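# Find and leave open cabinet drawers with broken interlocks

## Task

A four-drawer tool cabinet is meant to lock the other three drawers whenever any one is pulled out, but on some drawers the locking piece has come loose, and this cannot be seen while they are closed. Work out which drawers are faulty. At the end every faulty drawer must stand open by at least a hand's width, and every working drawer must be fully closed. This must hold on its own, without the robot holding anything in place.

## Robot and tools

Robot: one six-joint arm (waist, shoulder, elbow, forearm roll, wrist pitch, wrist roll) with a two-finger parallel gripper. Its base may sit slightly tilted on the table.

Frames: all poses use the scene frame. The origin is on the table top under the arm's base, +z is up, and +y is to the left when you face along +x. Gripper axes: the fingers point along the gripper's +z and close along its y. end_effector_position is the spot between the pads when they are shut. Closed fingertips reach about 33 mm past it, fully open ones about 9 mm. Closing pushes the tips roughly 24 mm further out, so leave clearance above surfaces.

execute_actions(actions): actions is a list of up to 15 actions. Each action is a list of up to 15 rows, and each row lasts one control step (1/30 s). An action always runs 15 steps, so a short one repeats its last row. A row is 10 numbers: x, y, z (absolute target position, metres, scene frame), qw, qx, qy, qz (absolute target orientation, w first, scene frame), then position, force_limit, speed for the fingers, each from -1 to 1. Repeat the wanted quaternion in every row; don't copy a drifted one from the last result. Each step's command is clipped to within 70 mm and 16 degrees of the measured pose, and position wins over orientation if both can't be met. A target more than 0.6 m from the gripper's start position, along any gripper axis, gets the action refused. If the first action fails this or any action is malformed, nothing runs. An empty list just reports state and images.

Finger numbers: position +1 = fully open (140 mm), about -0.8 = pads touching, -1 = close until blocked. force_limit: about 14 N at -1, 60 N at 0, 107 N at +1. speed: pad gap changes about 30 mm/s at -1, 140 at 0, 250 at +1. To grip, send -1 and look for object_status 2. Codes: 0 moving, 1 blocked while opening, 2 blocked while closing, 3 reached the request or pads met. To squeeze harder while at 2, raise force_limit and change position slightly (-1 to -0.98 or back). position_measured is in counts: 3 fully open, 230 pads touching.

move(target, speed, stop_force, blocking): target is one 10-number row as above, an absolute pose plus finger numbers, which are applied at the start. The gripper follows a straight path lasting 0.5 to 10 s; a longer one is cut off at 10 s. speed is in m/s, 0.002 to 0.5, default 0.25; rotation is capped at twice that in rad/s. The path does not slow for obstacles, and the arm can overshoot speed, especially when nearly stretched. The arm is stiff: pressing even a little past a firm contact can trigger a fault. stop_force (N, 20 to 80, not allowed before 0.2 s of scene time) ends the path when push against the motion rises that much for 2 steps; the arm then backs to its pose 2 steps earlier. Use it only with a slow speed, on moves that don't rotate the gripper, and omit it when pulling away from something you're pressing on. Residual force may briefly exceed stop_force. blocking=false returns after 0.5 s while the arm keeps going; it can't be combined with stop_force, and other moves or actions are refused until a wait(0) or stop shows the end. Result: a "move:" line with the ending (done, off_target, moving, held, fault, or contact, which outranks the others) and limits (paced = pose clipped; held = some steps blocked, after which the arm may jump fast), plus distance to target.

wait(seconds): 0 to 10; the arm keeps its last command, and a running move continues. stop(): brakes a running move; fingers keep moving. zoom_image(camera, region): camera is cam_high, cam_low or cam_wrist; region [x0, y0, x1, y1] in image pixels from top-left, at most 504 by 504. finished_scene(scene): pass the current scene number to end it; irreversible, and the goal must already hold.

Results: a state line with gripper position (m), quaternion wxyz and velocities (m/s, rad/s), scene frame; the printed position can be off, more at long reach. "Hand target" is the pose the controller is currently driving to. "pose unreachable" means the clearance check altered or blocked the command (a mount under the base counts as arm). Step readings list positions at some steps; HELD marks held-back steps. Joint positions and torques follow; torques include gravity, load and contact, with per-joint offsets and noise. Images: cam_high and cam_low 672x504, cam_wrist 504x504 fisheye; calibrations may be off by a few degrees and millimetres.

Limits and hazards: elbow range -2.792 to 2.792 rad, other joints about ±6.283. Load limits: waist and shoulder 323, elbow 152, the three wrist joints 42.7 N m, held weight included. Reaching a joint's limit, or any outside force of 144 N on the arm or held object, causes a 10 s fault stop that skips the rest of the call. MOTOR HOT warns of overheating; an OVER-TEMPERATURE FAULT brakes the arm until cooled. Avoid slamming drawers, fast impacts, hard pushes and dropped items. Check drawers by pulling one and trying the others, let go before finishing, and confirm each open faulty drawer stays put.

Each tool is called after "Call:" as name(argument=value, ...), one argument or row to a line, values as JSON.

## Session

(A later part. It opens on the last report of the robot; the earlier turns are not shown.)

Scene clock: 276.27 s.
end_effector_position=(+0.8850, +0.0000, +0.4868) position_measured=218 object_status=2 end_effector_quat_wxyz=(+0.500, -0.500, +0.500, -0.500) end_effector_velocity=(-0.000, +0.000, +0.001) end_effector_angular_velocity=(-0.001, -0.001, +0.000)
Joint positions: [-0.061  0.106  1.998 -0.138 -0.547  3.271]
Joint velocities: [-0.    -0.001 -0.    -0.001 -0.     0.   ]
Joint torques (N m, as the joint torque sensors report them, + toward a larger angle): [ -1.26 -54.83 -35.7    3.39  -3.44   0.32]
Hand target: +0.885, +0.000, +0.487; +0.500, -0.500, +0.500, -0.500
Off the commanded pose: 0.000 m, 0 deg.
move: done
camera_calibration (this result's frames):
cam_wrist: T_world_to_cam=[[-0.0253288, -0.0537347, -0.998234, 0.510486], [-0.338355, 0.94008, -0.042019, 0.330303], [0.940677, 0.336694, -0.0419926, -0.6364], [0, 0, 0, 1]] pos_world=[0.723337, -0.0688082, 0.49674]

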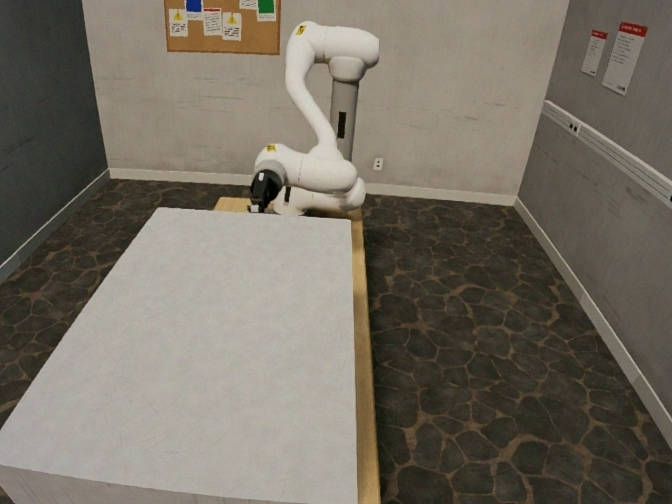

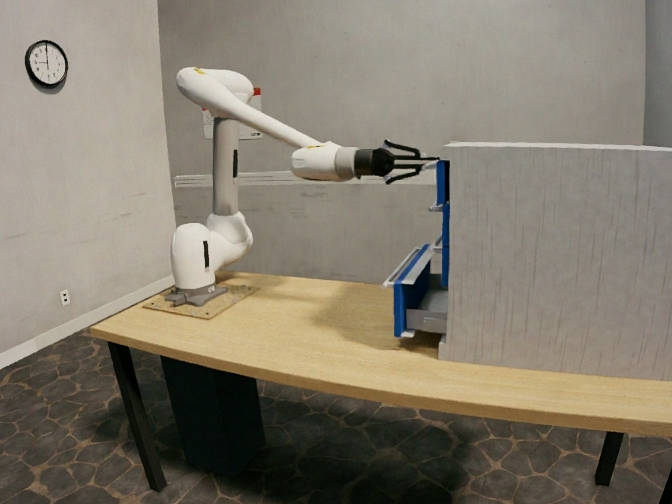

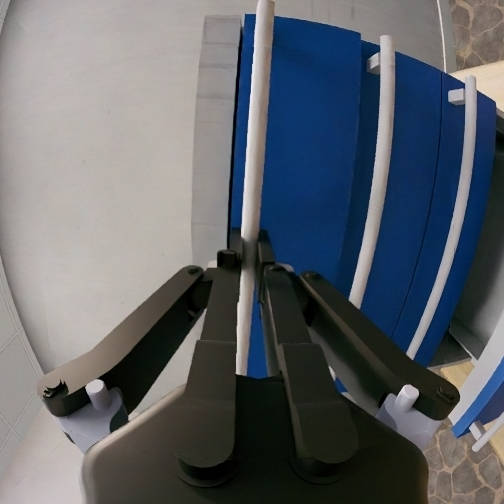

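Call:
move(
  target=[0.778, 0.0, 0.4864, 0.5, -0.5, 0.5, -0.5, -1, 0.3, -0.3],
  speed=0.045,
)

Call:
execute_actions(
  actions=[
    [[0.778, 0.0, 0.4864, 0.5, -0.5, 0.5, -0.5, -0.2, 0, 0]],
  ],
)

Call:
move(
  target=[0.743, 0.0, 0.4864, 0.5, -0.5, 0.5, -0.5, -0.2, 0, 0],
  speed=0.1,
)

Call:
move(
  target=[0.743, 0.0, 0.288, 0.5, -0.5, 0.5, -0.5, -0.2, 0, 0],
  speed=0.2,
)

Call:
move(
  target=[0.865, 0.0, 0.2868, 0.5, -0.5, 0.5, -0.5, -0.2, 0, 0],
  speed=0.12,
)

Call:
zoom_image(
  camera="cam_low",
  region=[300, 130, 480, 360],
)

Scene clock: 289.80 s.
end_effector_position=(+0.7781, +0.0000, +0.4862) position_measured=218 object_status=2 end_effector_quat_wxyz=(+0.500, -0.500, +0.500, -0.500) end_effector_velocity=(-0.001, -0.000, +0.001) end_effector_angular_velocity=(+0.000, -0.001, -0.000)
Joint positions: [-0.078 -0.064  2.175 -0.169 -0.557  3.296]
Joint velocities: [-0.    -0.002  0.001  0.    -0.     0.   ]
Joint torques (N m, as the joint torque sensors report them, + toward a larger angle): [ -1.64 -31.96 -32.89   3.22  -2.09   0.25]
Hand target: +0.778, +0.000, +0.486; +0.500, -0.500, +0.500, -0.500
Off the commanded pose: 0.000 m, 0 deg.
move: done
camera_calibration (this result's frames):
cam_wrist: T_world_to_cam=[[-0.0253237, -0.0537593, -0.998233, 0.507238], [-0.338366, 0.940075, -0.0420434, 0.294071], [0.940674, 0.336703, -0.0419965, -0.53581], [0, 0, 0, 1]] pos_world=[0.616371, -0.0687711, 0.496203]

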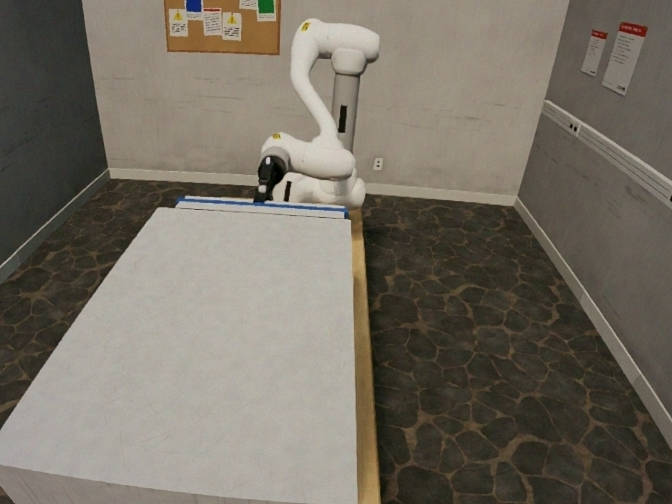

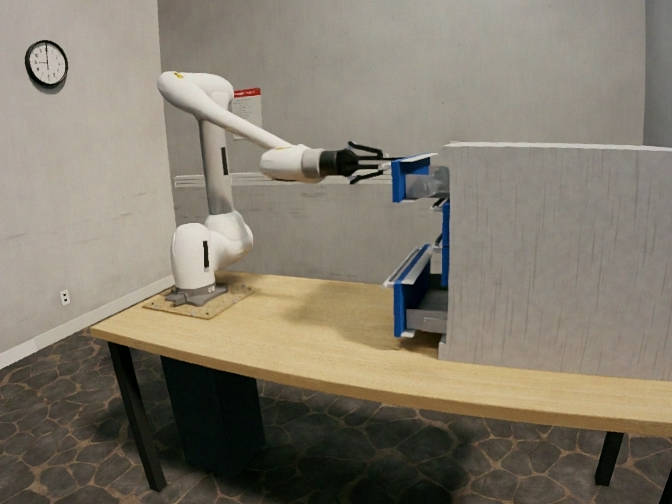

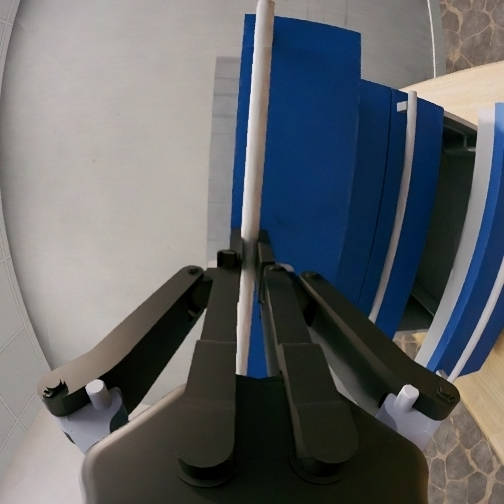

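Scene clock: 290.30 s.
end_effector_position=(+0.7780, +0.0000, +0.4863) position_measured=154 object_status=0 end_effector_quat_wxyz=(+0.500, -0.500, +0.500, -0.500) end_effector_velocity=(+0.000, -0.000, +0.000) end_effector_angular_velocity=(-0.000, +0.000, +0.000)
Joint positions: [-0.078 -0.064  2.176 -0.169 -0.556  3.297]
Joint velocities: [ 0.     0.    -0.001 -0.     0.001  0.   ]
Joint torques (N m, as the joint torque sensors report them, + toward a larger angle): [ -0.99 -33.43 -35.95   3.71  -2.97   0.31]
Hand target: +0.778, +0.000, +0.486; +0.500, -0.500, +0.500, -0.500
Off the commanded pose: 0.000 m, 0 deg.
Step readings (end_effector_position):
0: (+0.7781, +0.0000, +0.4862)
1: (+0.7780, +0.0000, +0.4862)
2: (+0.7780, +0.0000, +0.4862)
4: (+0.7780, +0.0000, +0.4862)
8: (+0.7780, +0.0000, +0.4862)
15: end_effector_position above
camera_calibration (this result's frames):
cam_wrist: T_world_to_cam=[[-0.025489, -0.0537202, -0.998231, 0.507387], [-0.338361, 0.940081, -0.0419511, 0.294022], [0.940671, 0.336693, -0.0421385, -0.535616], [0, 0, 0, 1]] pos_world=[0.616257, -0.0688094, 0.496254]

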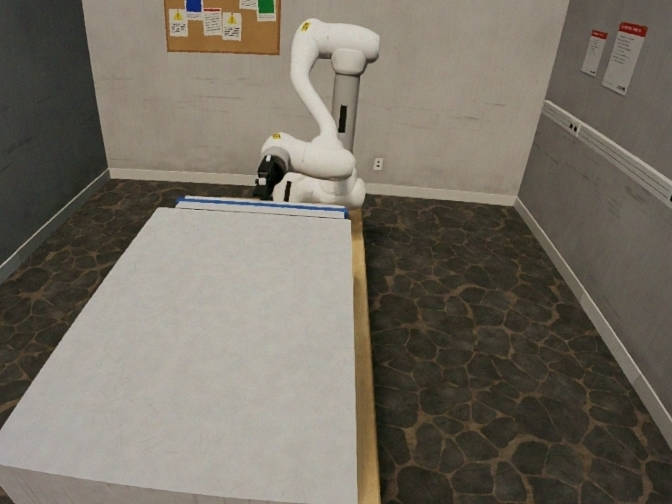

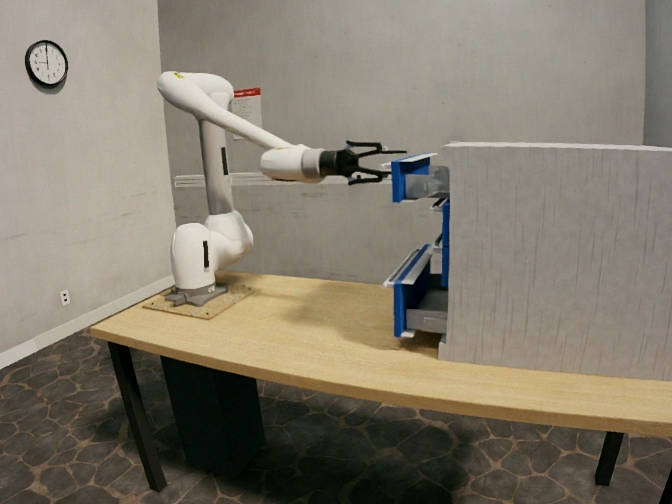

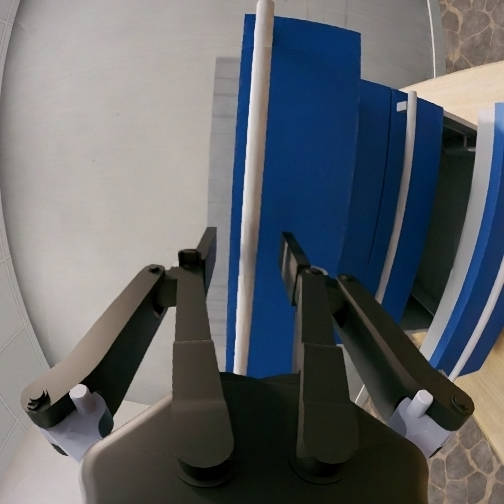

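Scene clock: 291.10 s.
end_effector_position=(+0.7431, +0.0000, +0.4863) position_measured=154 object_status=3 end_effector_quat_wxyz=(+0.500, -0.500, +0.500, -0.500) end_effector_velocity=(-0.001, +0.000, +0.001) end_effector_angular_velocity=(-0.000, -0.002, +0.000)
Joint positions: [-0.086 -0.124  2.229 -0.186 -0.551  3.311]
Joint velocities: [-0.    -0.002  0.001 -0.001 -0.001  0.001]
Joint torques (N m, as the joint torque sensors report them, + toward a larger angle): [ -1.67 -26.27 -35.89   3.42  -2.99   0.16]
Hand target: +0.743, +0.000, +0.486; +0.500, -0.500, +0.500, -0.500
Off the commanded pose: 0.000 m, 0 deg.
move: done
camera_calibration (this result's frames):
cam_wrist: T_world_to_cam=[[-0.0253446, -0.0537421, -0.998233, 0.506456], [-0.338345, 0.940083, -0.042021, 0.282243], [0.940681, 0.336683, -0.0420094, -0.502897], [0, 0, 0, 1]] pos_world=[0.581397, -0.0687973, 0.496295]

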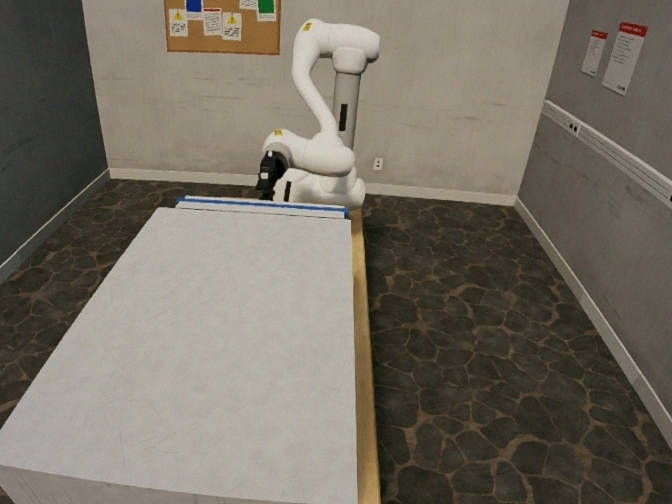

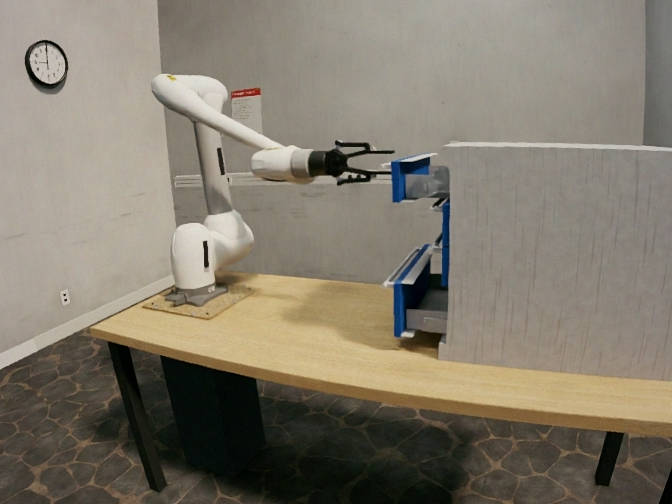

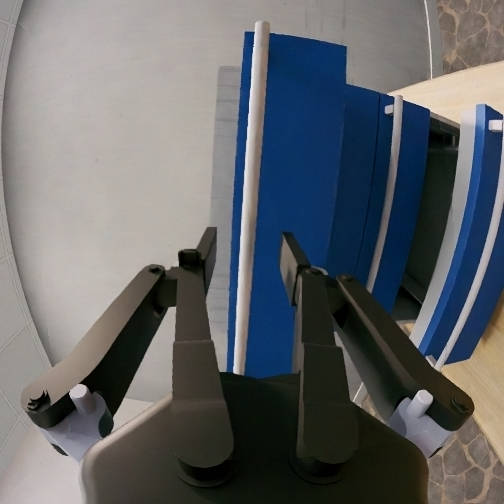

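Scene clock: 292.57 s.
end_effector_position=(+0.7433, -0.0000, +0.2881) position_measured=154 object_status=3 end_effector_quat_wxyz=(+0.500, -0.500, +0.500, -0.500) end_effector_velocity=(-0.000, -0.000, -0.002) end_effector_angular_velocity=(-0.000, +0.001, -0.001)
Joint positions: [-0.081  0.186  2.406 -0.107 -1.034  3.207]
Joint velocities: [ 0.     0.003  0.001  0.002 -0.004 -0.001]
Joint torques (N m, as the joint torque sensors report them, + toward a larger angle): [  0.   -44.63 -22.38   2.01  -3.11   0.44]
Hand target: +0.743, -0.000, +0.288; +0.500, -0.500, +0.500, -0.500
Off the commanded pose: 0.000 m, 0 deg.
move: done
camera_calibration (this result's frames):
cam_wrist: T_world_to_cam=[[-0.0253158, -0.0536718, -0.998238, 0.30857], [-0.33836, 0.940081, -0.041964, 0.27401], [0.940676, 0.336701, -0.0419592, -0.511398], [0, 0, 0, 1]] pos_world=[0.581586, -0.0688419, 0.298067]

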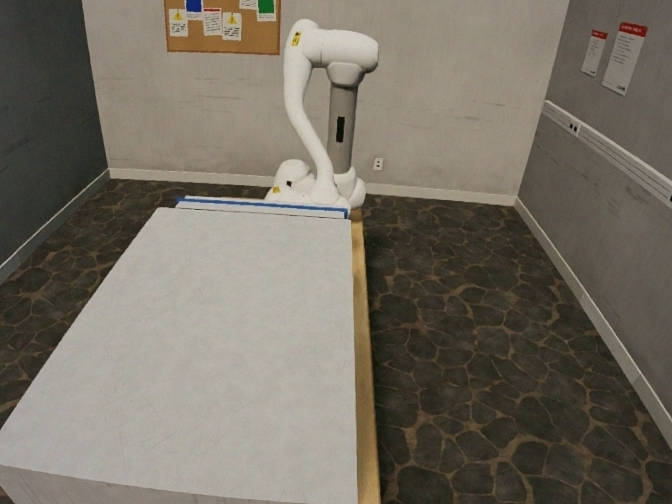

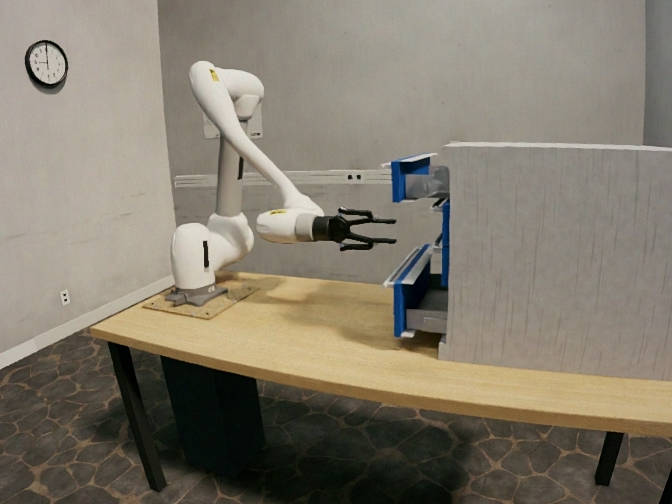

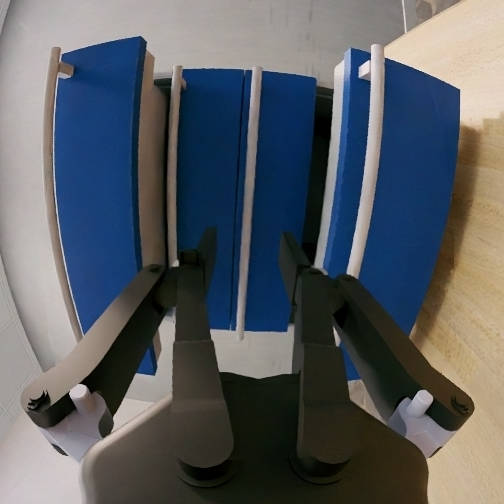

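Scene clock: 293.97 s.
end_effector_position=(+0.8649, -0.0000, +0.2870) position_measured=154 object_status=3 end_effector_quat_wxyz=(+0.500, -0.500, +0.500, -0.500) end_effector_velocity=(+0.001, -0.000, -0.000) end_effector_angular_velocity=(+0.000, +0.000, -0.000)
Joint positions: [-0.06   0.332  2.186 -0.086 -0.958  3.202]
Joint velocities: [ 0.     0.001 -0.001  0.001  0.001 -0.   ]
Joint torques (N m, as the joint torque sensors report them, + toward a larger angle): [ -1.35 -61.68 -25.31   2.22  -3.3    0.31]
Hand target: +0.865, -0.000, +0.287; +0.500, -0.500, +0.500, -0.500
Off the commanded pose: 0.000 m, 0 deg.
move: done
camera_calibration (this result's frames):
cam_wrist: T_world_to_cam=[[-0.0253116, -0.0537131, -0.998236, 0.310529], [-0.338353, 0.940081, -0.0420046, 0.315126], [0.940679, 0.336693, -0.0419689, -0.625843], [0, 0, 0, 1]] pos_world=[0.703201, -0.0688474, 0.296952]

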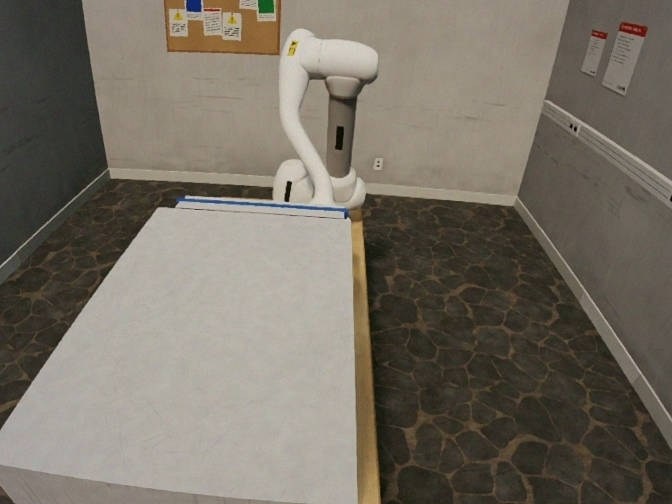

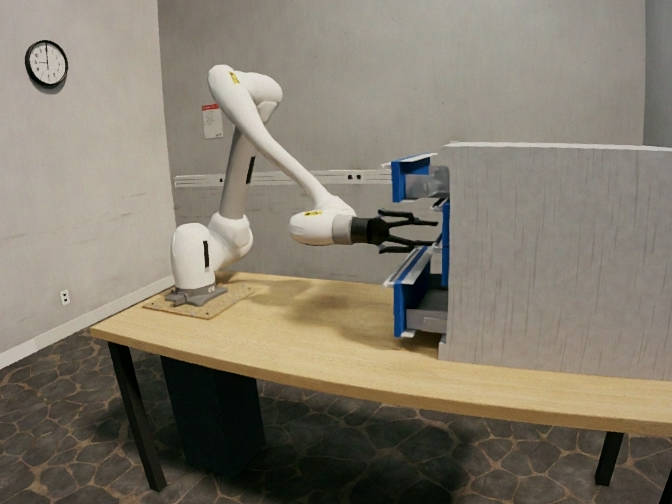

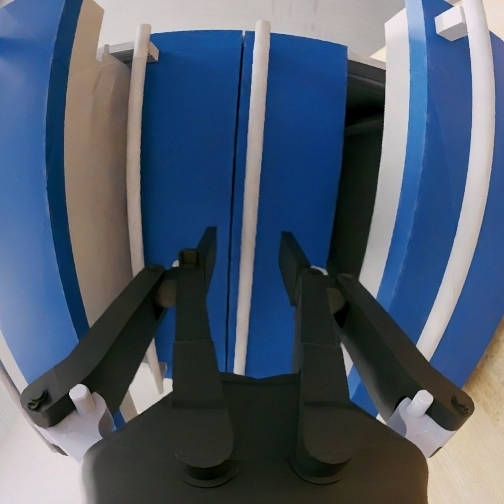

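Region (300, 130, 480, 360) of cam_low's 672x504 image, scaled by 2.191, with more detail than that image has; it fills the left 394 columns of this view, and the rest is white.

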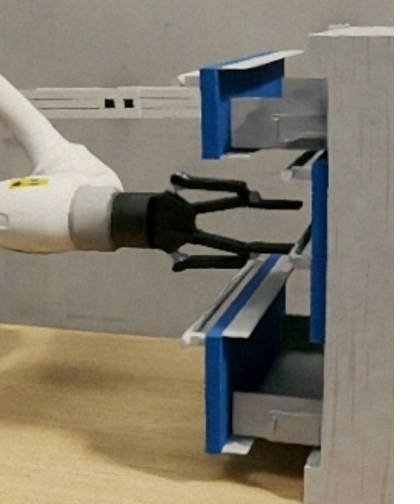

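Call:
zoom_image(
  camera="cam_low",
  region=[385, 145, 455, 215],
)

Call:
zoom_image(
  camera="cam_low",
  region=[385, 280, 455, 350],
)

Call:
move(
  target=[0.8975, 0.0, 0.2866, 0.5, -0.5, 0.5, -0.5, -0.2, 0, 0],
  speed=0.04,
)

Call:
execute_actions(
  actions=[
    [[0.8975, 0.0, 0.2866, 0.5, -0.5, 0.5, -0.5, -1, 0.3, -0.3]],
    [[0.8975, 0.0, 0.2866, 0.5, -0.5, 0.5, -0.5, -1, 0.3, -0.3]],
  ],
)

Call:
move(
  target=[0.8845, 0.0, 0.2866, 0.5, -0.5, 0.5, -0.5, -1, 0.3, -0.3],
  speed=0.006,
  stop_force=40,
)

Region (385, 145, 455, 215) of cam_low's 672x504 image, scaled by 7.200, with more detail than that image has.

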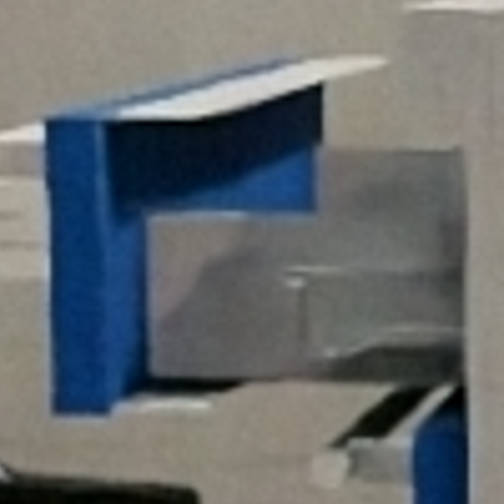

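Region (385, 280, 455, 350) of cam_low's 672x504 image, scaled by 7.200, with more detail than that image has.

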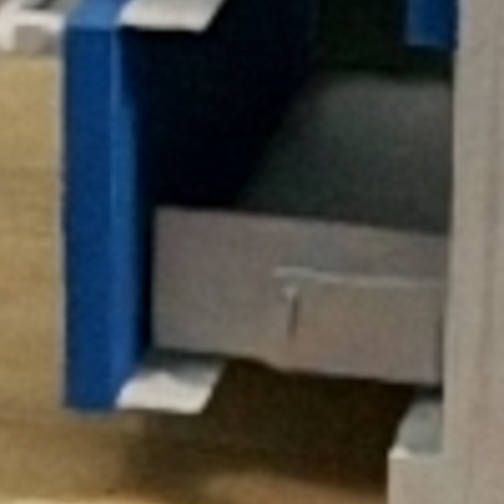

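Scene clock: 300.67 s.
end_effector_position=(+0.8974, -0.0000, +0.2867) position_measured=154 object_status=3 end_effector_quat_wxyz=(+0.500, -0.500, +0.500, -0.500) end_effector_velocity=(+0.001, -0.000, -0.000) end_effector_angular_velocity=(+0.000, +0.001, -0.000)
Joint positions: [-0.055  0.369  2.124 -0.083 -0.934  3.201]
Joint velocities: [ 0.     0.001 -0.002  0.001  0.002 -0.   ]
Joint torques (N m, as the joint torque sensors report them, + toward a larger angle): [  1.47 -65.96 -24.56   2.58  -2.92   0.26]
Hand target: +0.897, -0.000, +0.287; +0.500, -0.500, +0.500, -0.500
Off the commanded pose: 0.000 m, 0 deg.
move: done
camera_calibration (this result's frames):
cam_wrist: T_world_to_cam=[[-0.0253277, -0.0537305, -0.998234, 0.311021], [-0.338357, 0.940079, -0.0420153, 0.326092], [0.940677, 0.336695, -0.0419901, -0.656439], [0, 0, 0, 1]] pos_world=[0.73571, -0.0688211, 0.296608]

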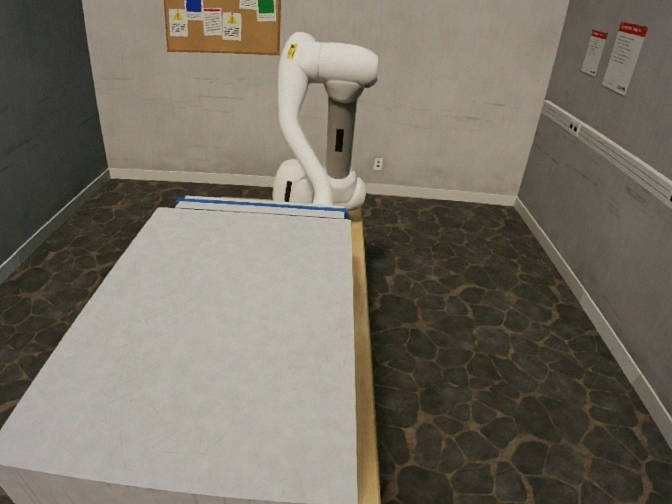

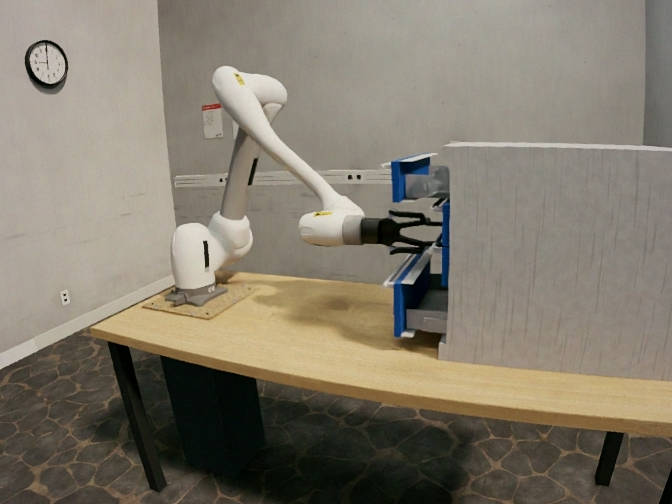

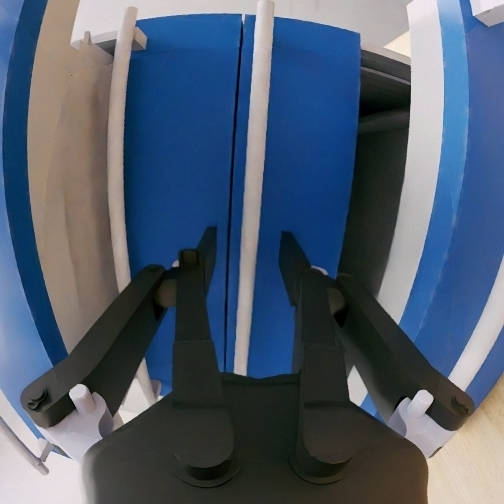

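Scene clock: 301.67 s.
end_effector_position=(+0.8975, -0.0000, +0.2866) position_measured=218 object_status=2 end_effector_quat_wxyz=(+0.500, -0.500, +0.500, -0.500) end_effector_velocity=(-0.000, -0.000, -0.000) end_effector_angular_velocity=(+0.001, +0.001, -0.001)
Joint positions: [-0.055  0.369  2.124 -0.083 -0.934  3.201]
Joint velocities: [ 0.    -0.     0.001  0.001  0.001 -0.   ]
Joint torques (N m, as the joint torque sensors report them, + toward a larger angle): [ -0.28 -60.13 -29.28   2.34  -1.56   0.58]
Hand target: +0.898, +0.000, +0.287; +0.500, -0.500, +0.500, -0.500
Off the commanded pose: 0.000 m, 0 deg.
Step readings (end_effector_position; steps 1 to 15: 1st action; 16 to 30: 2nd action):
0: (+0.8974, -0.0000, +0.2867)
1: (+0.8974, -0.0000, +0.2867)
2: (+0.8975, -0.0000, +0.2866)
4: (+0.8975, -0.0000, +0.2866)
8: (+0.8975, -0.0000, +0.2866)
15: (+0.8975, -0.0000, +0.2866)
16: (+0.8975, -0.0000, +0.2866)
17: (+0.8975, -0.0000, +0.2866)
19: (+0.8975, -0.0000, +0.2866)
23: (+0.8975, -0.0000, +0.2866)
30: end_effector_position above
camera_calibration (this result's frames):
cam_wrist: T_world_to_cam=[[-0.0253225, -0.0537313, -0.998234, 0.310974], [-0.338347, 0.940083, -0.0420183, 0.326107], [0.940681, 0.336686, -0.0419851, -0.656534], [0, 0, 0, 1]] pos_world=[0.735801, -0.0688132, 0.296562]

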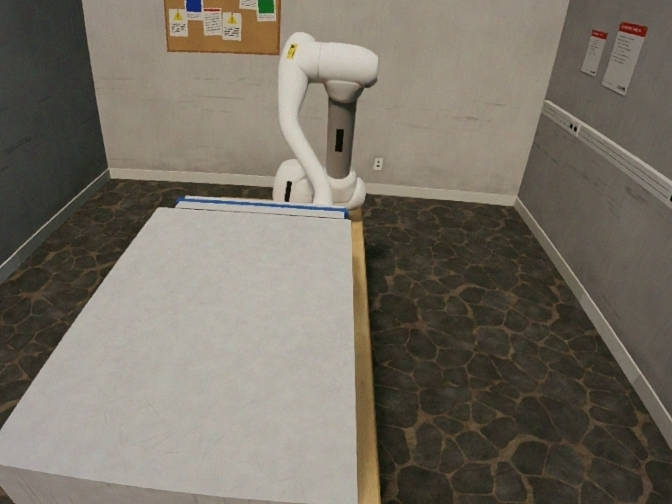

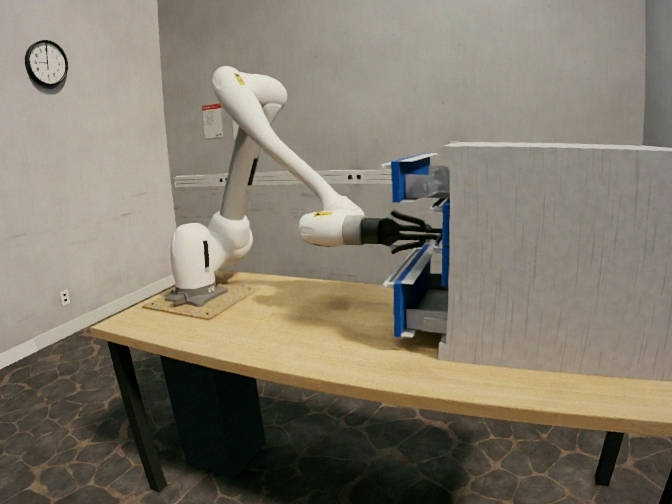

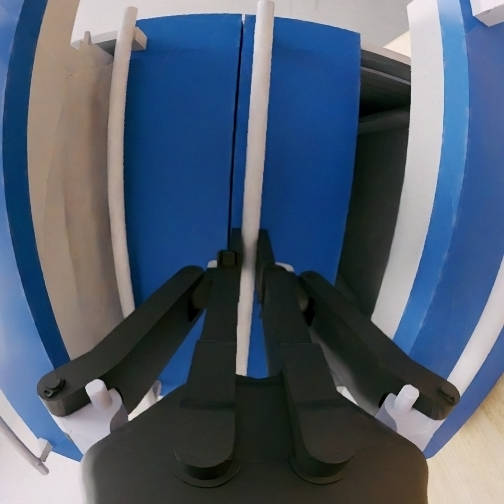

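Scene clock: 302.97 s.
end_effector_position=(+0.8917, -0.0000, +0.2867) position_measured=218 object_status=2 end_effector_quat_wxyz=(+0.500, -0.500, +0.500, -0.500) end_effector_velocity=(+0.002, -0.000, +0.002) end_effector_angular_velocity=(-0.000, -0.003, -0.000)
Joint positions: [-0.056  0.363  2.135 -0.083 -0.938  3.201]
Joint velocities: [-0.     0.001 -0.005  0.001  0.001 -0.   ]
Joint torques (N m, as the joint torque sensors report them, + toward a larger angle): [  0.05 -77.95 -12.85   2.09  -4.65   0.26]
Hand target: +0.892, +0.000, +0.287; +0.500, -0.500, +0.500, -0.500
Off the commanded pose: 0.007 m, 0 deg.
move: contact
camera_calibration (this result's frames):
cam_wrist: T_world_to_cam=[[-0.0252926, -0.0538093, -0.998231, 0.310877], [-0.338325, 0.940087, -0.0421027, 0.324186], [0.940689, 0.336662, -0.0419823, -0.651093], [0, 0, 0, 1]] pos_world=[0.730019, -0.068837, 0.296642]

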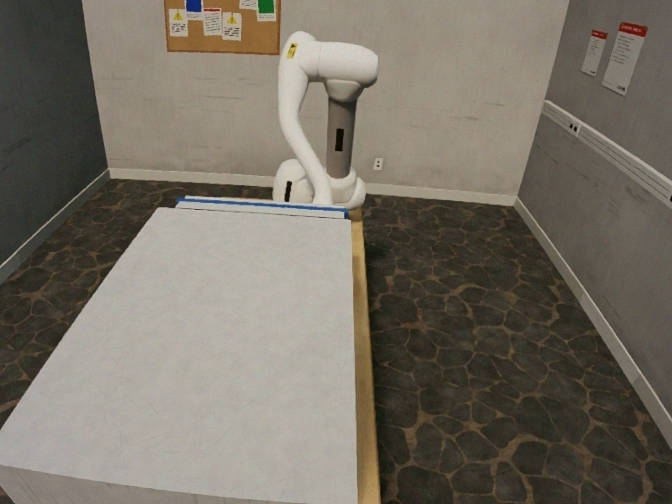

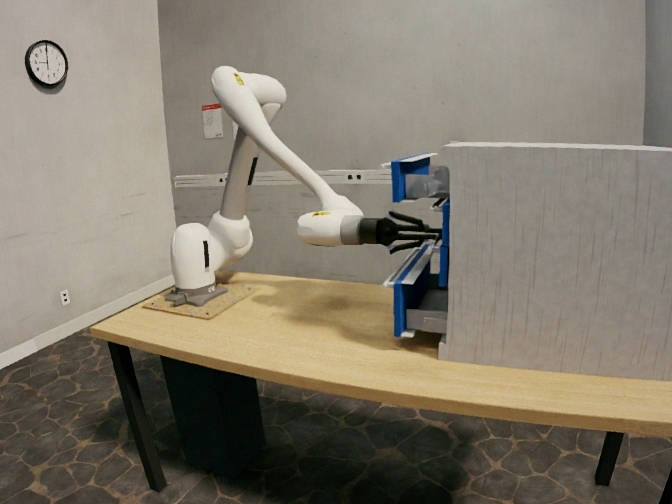

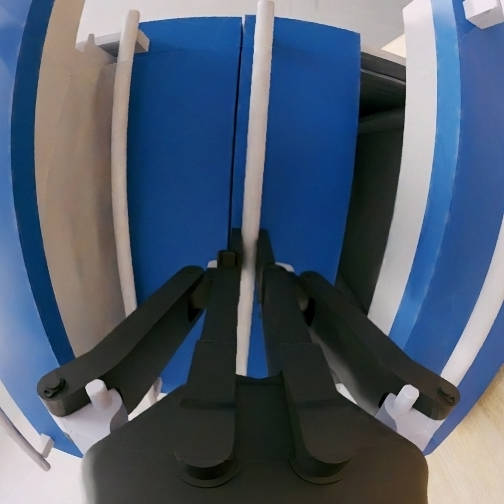

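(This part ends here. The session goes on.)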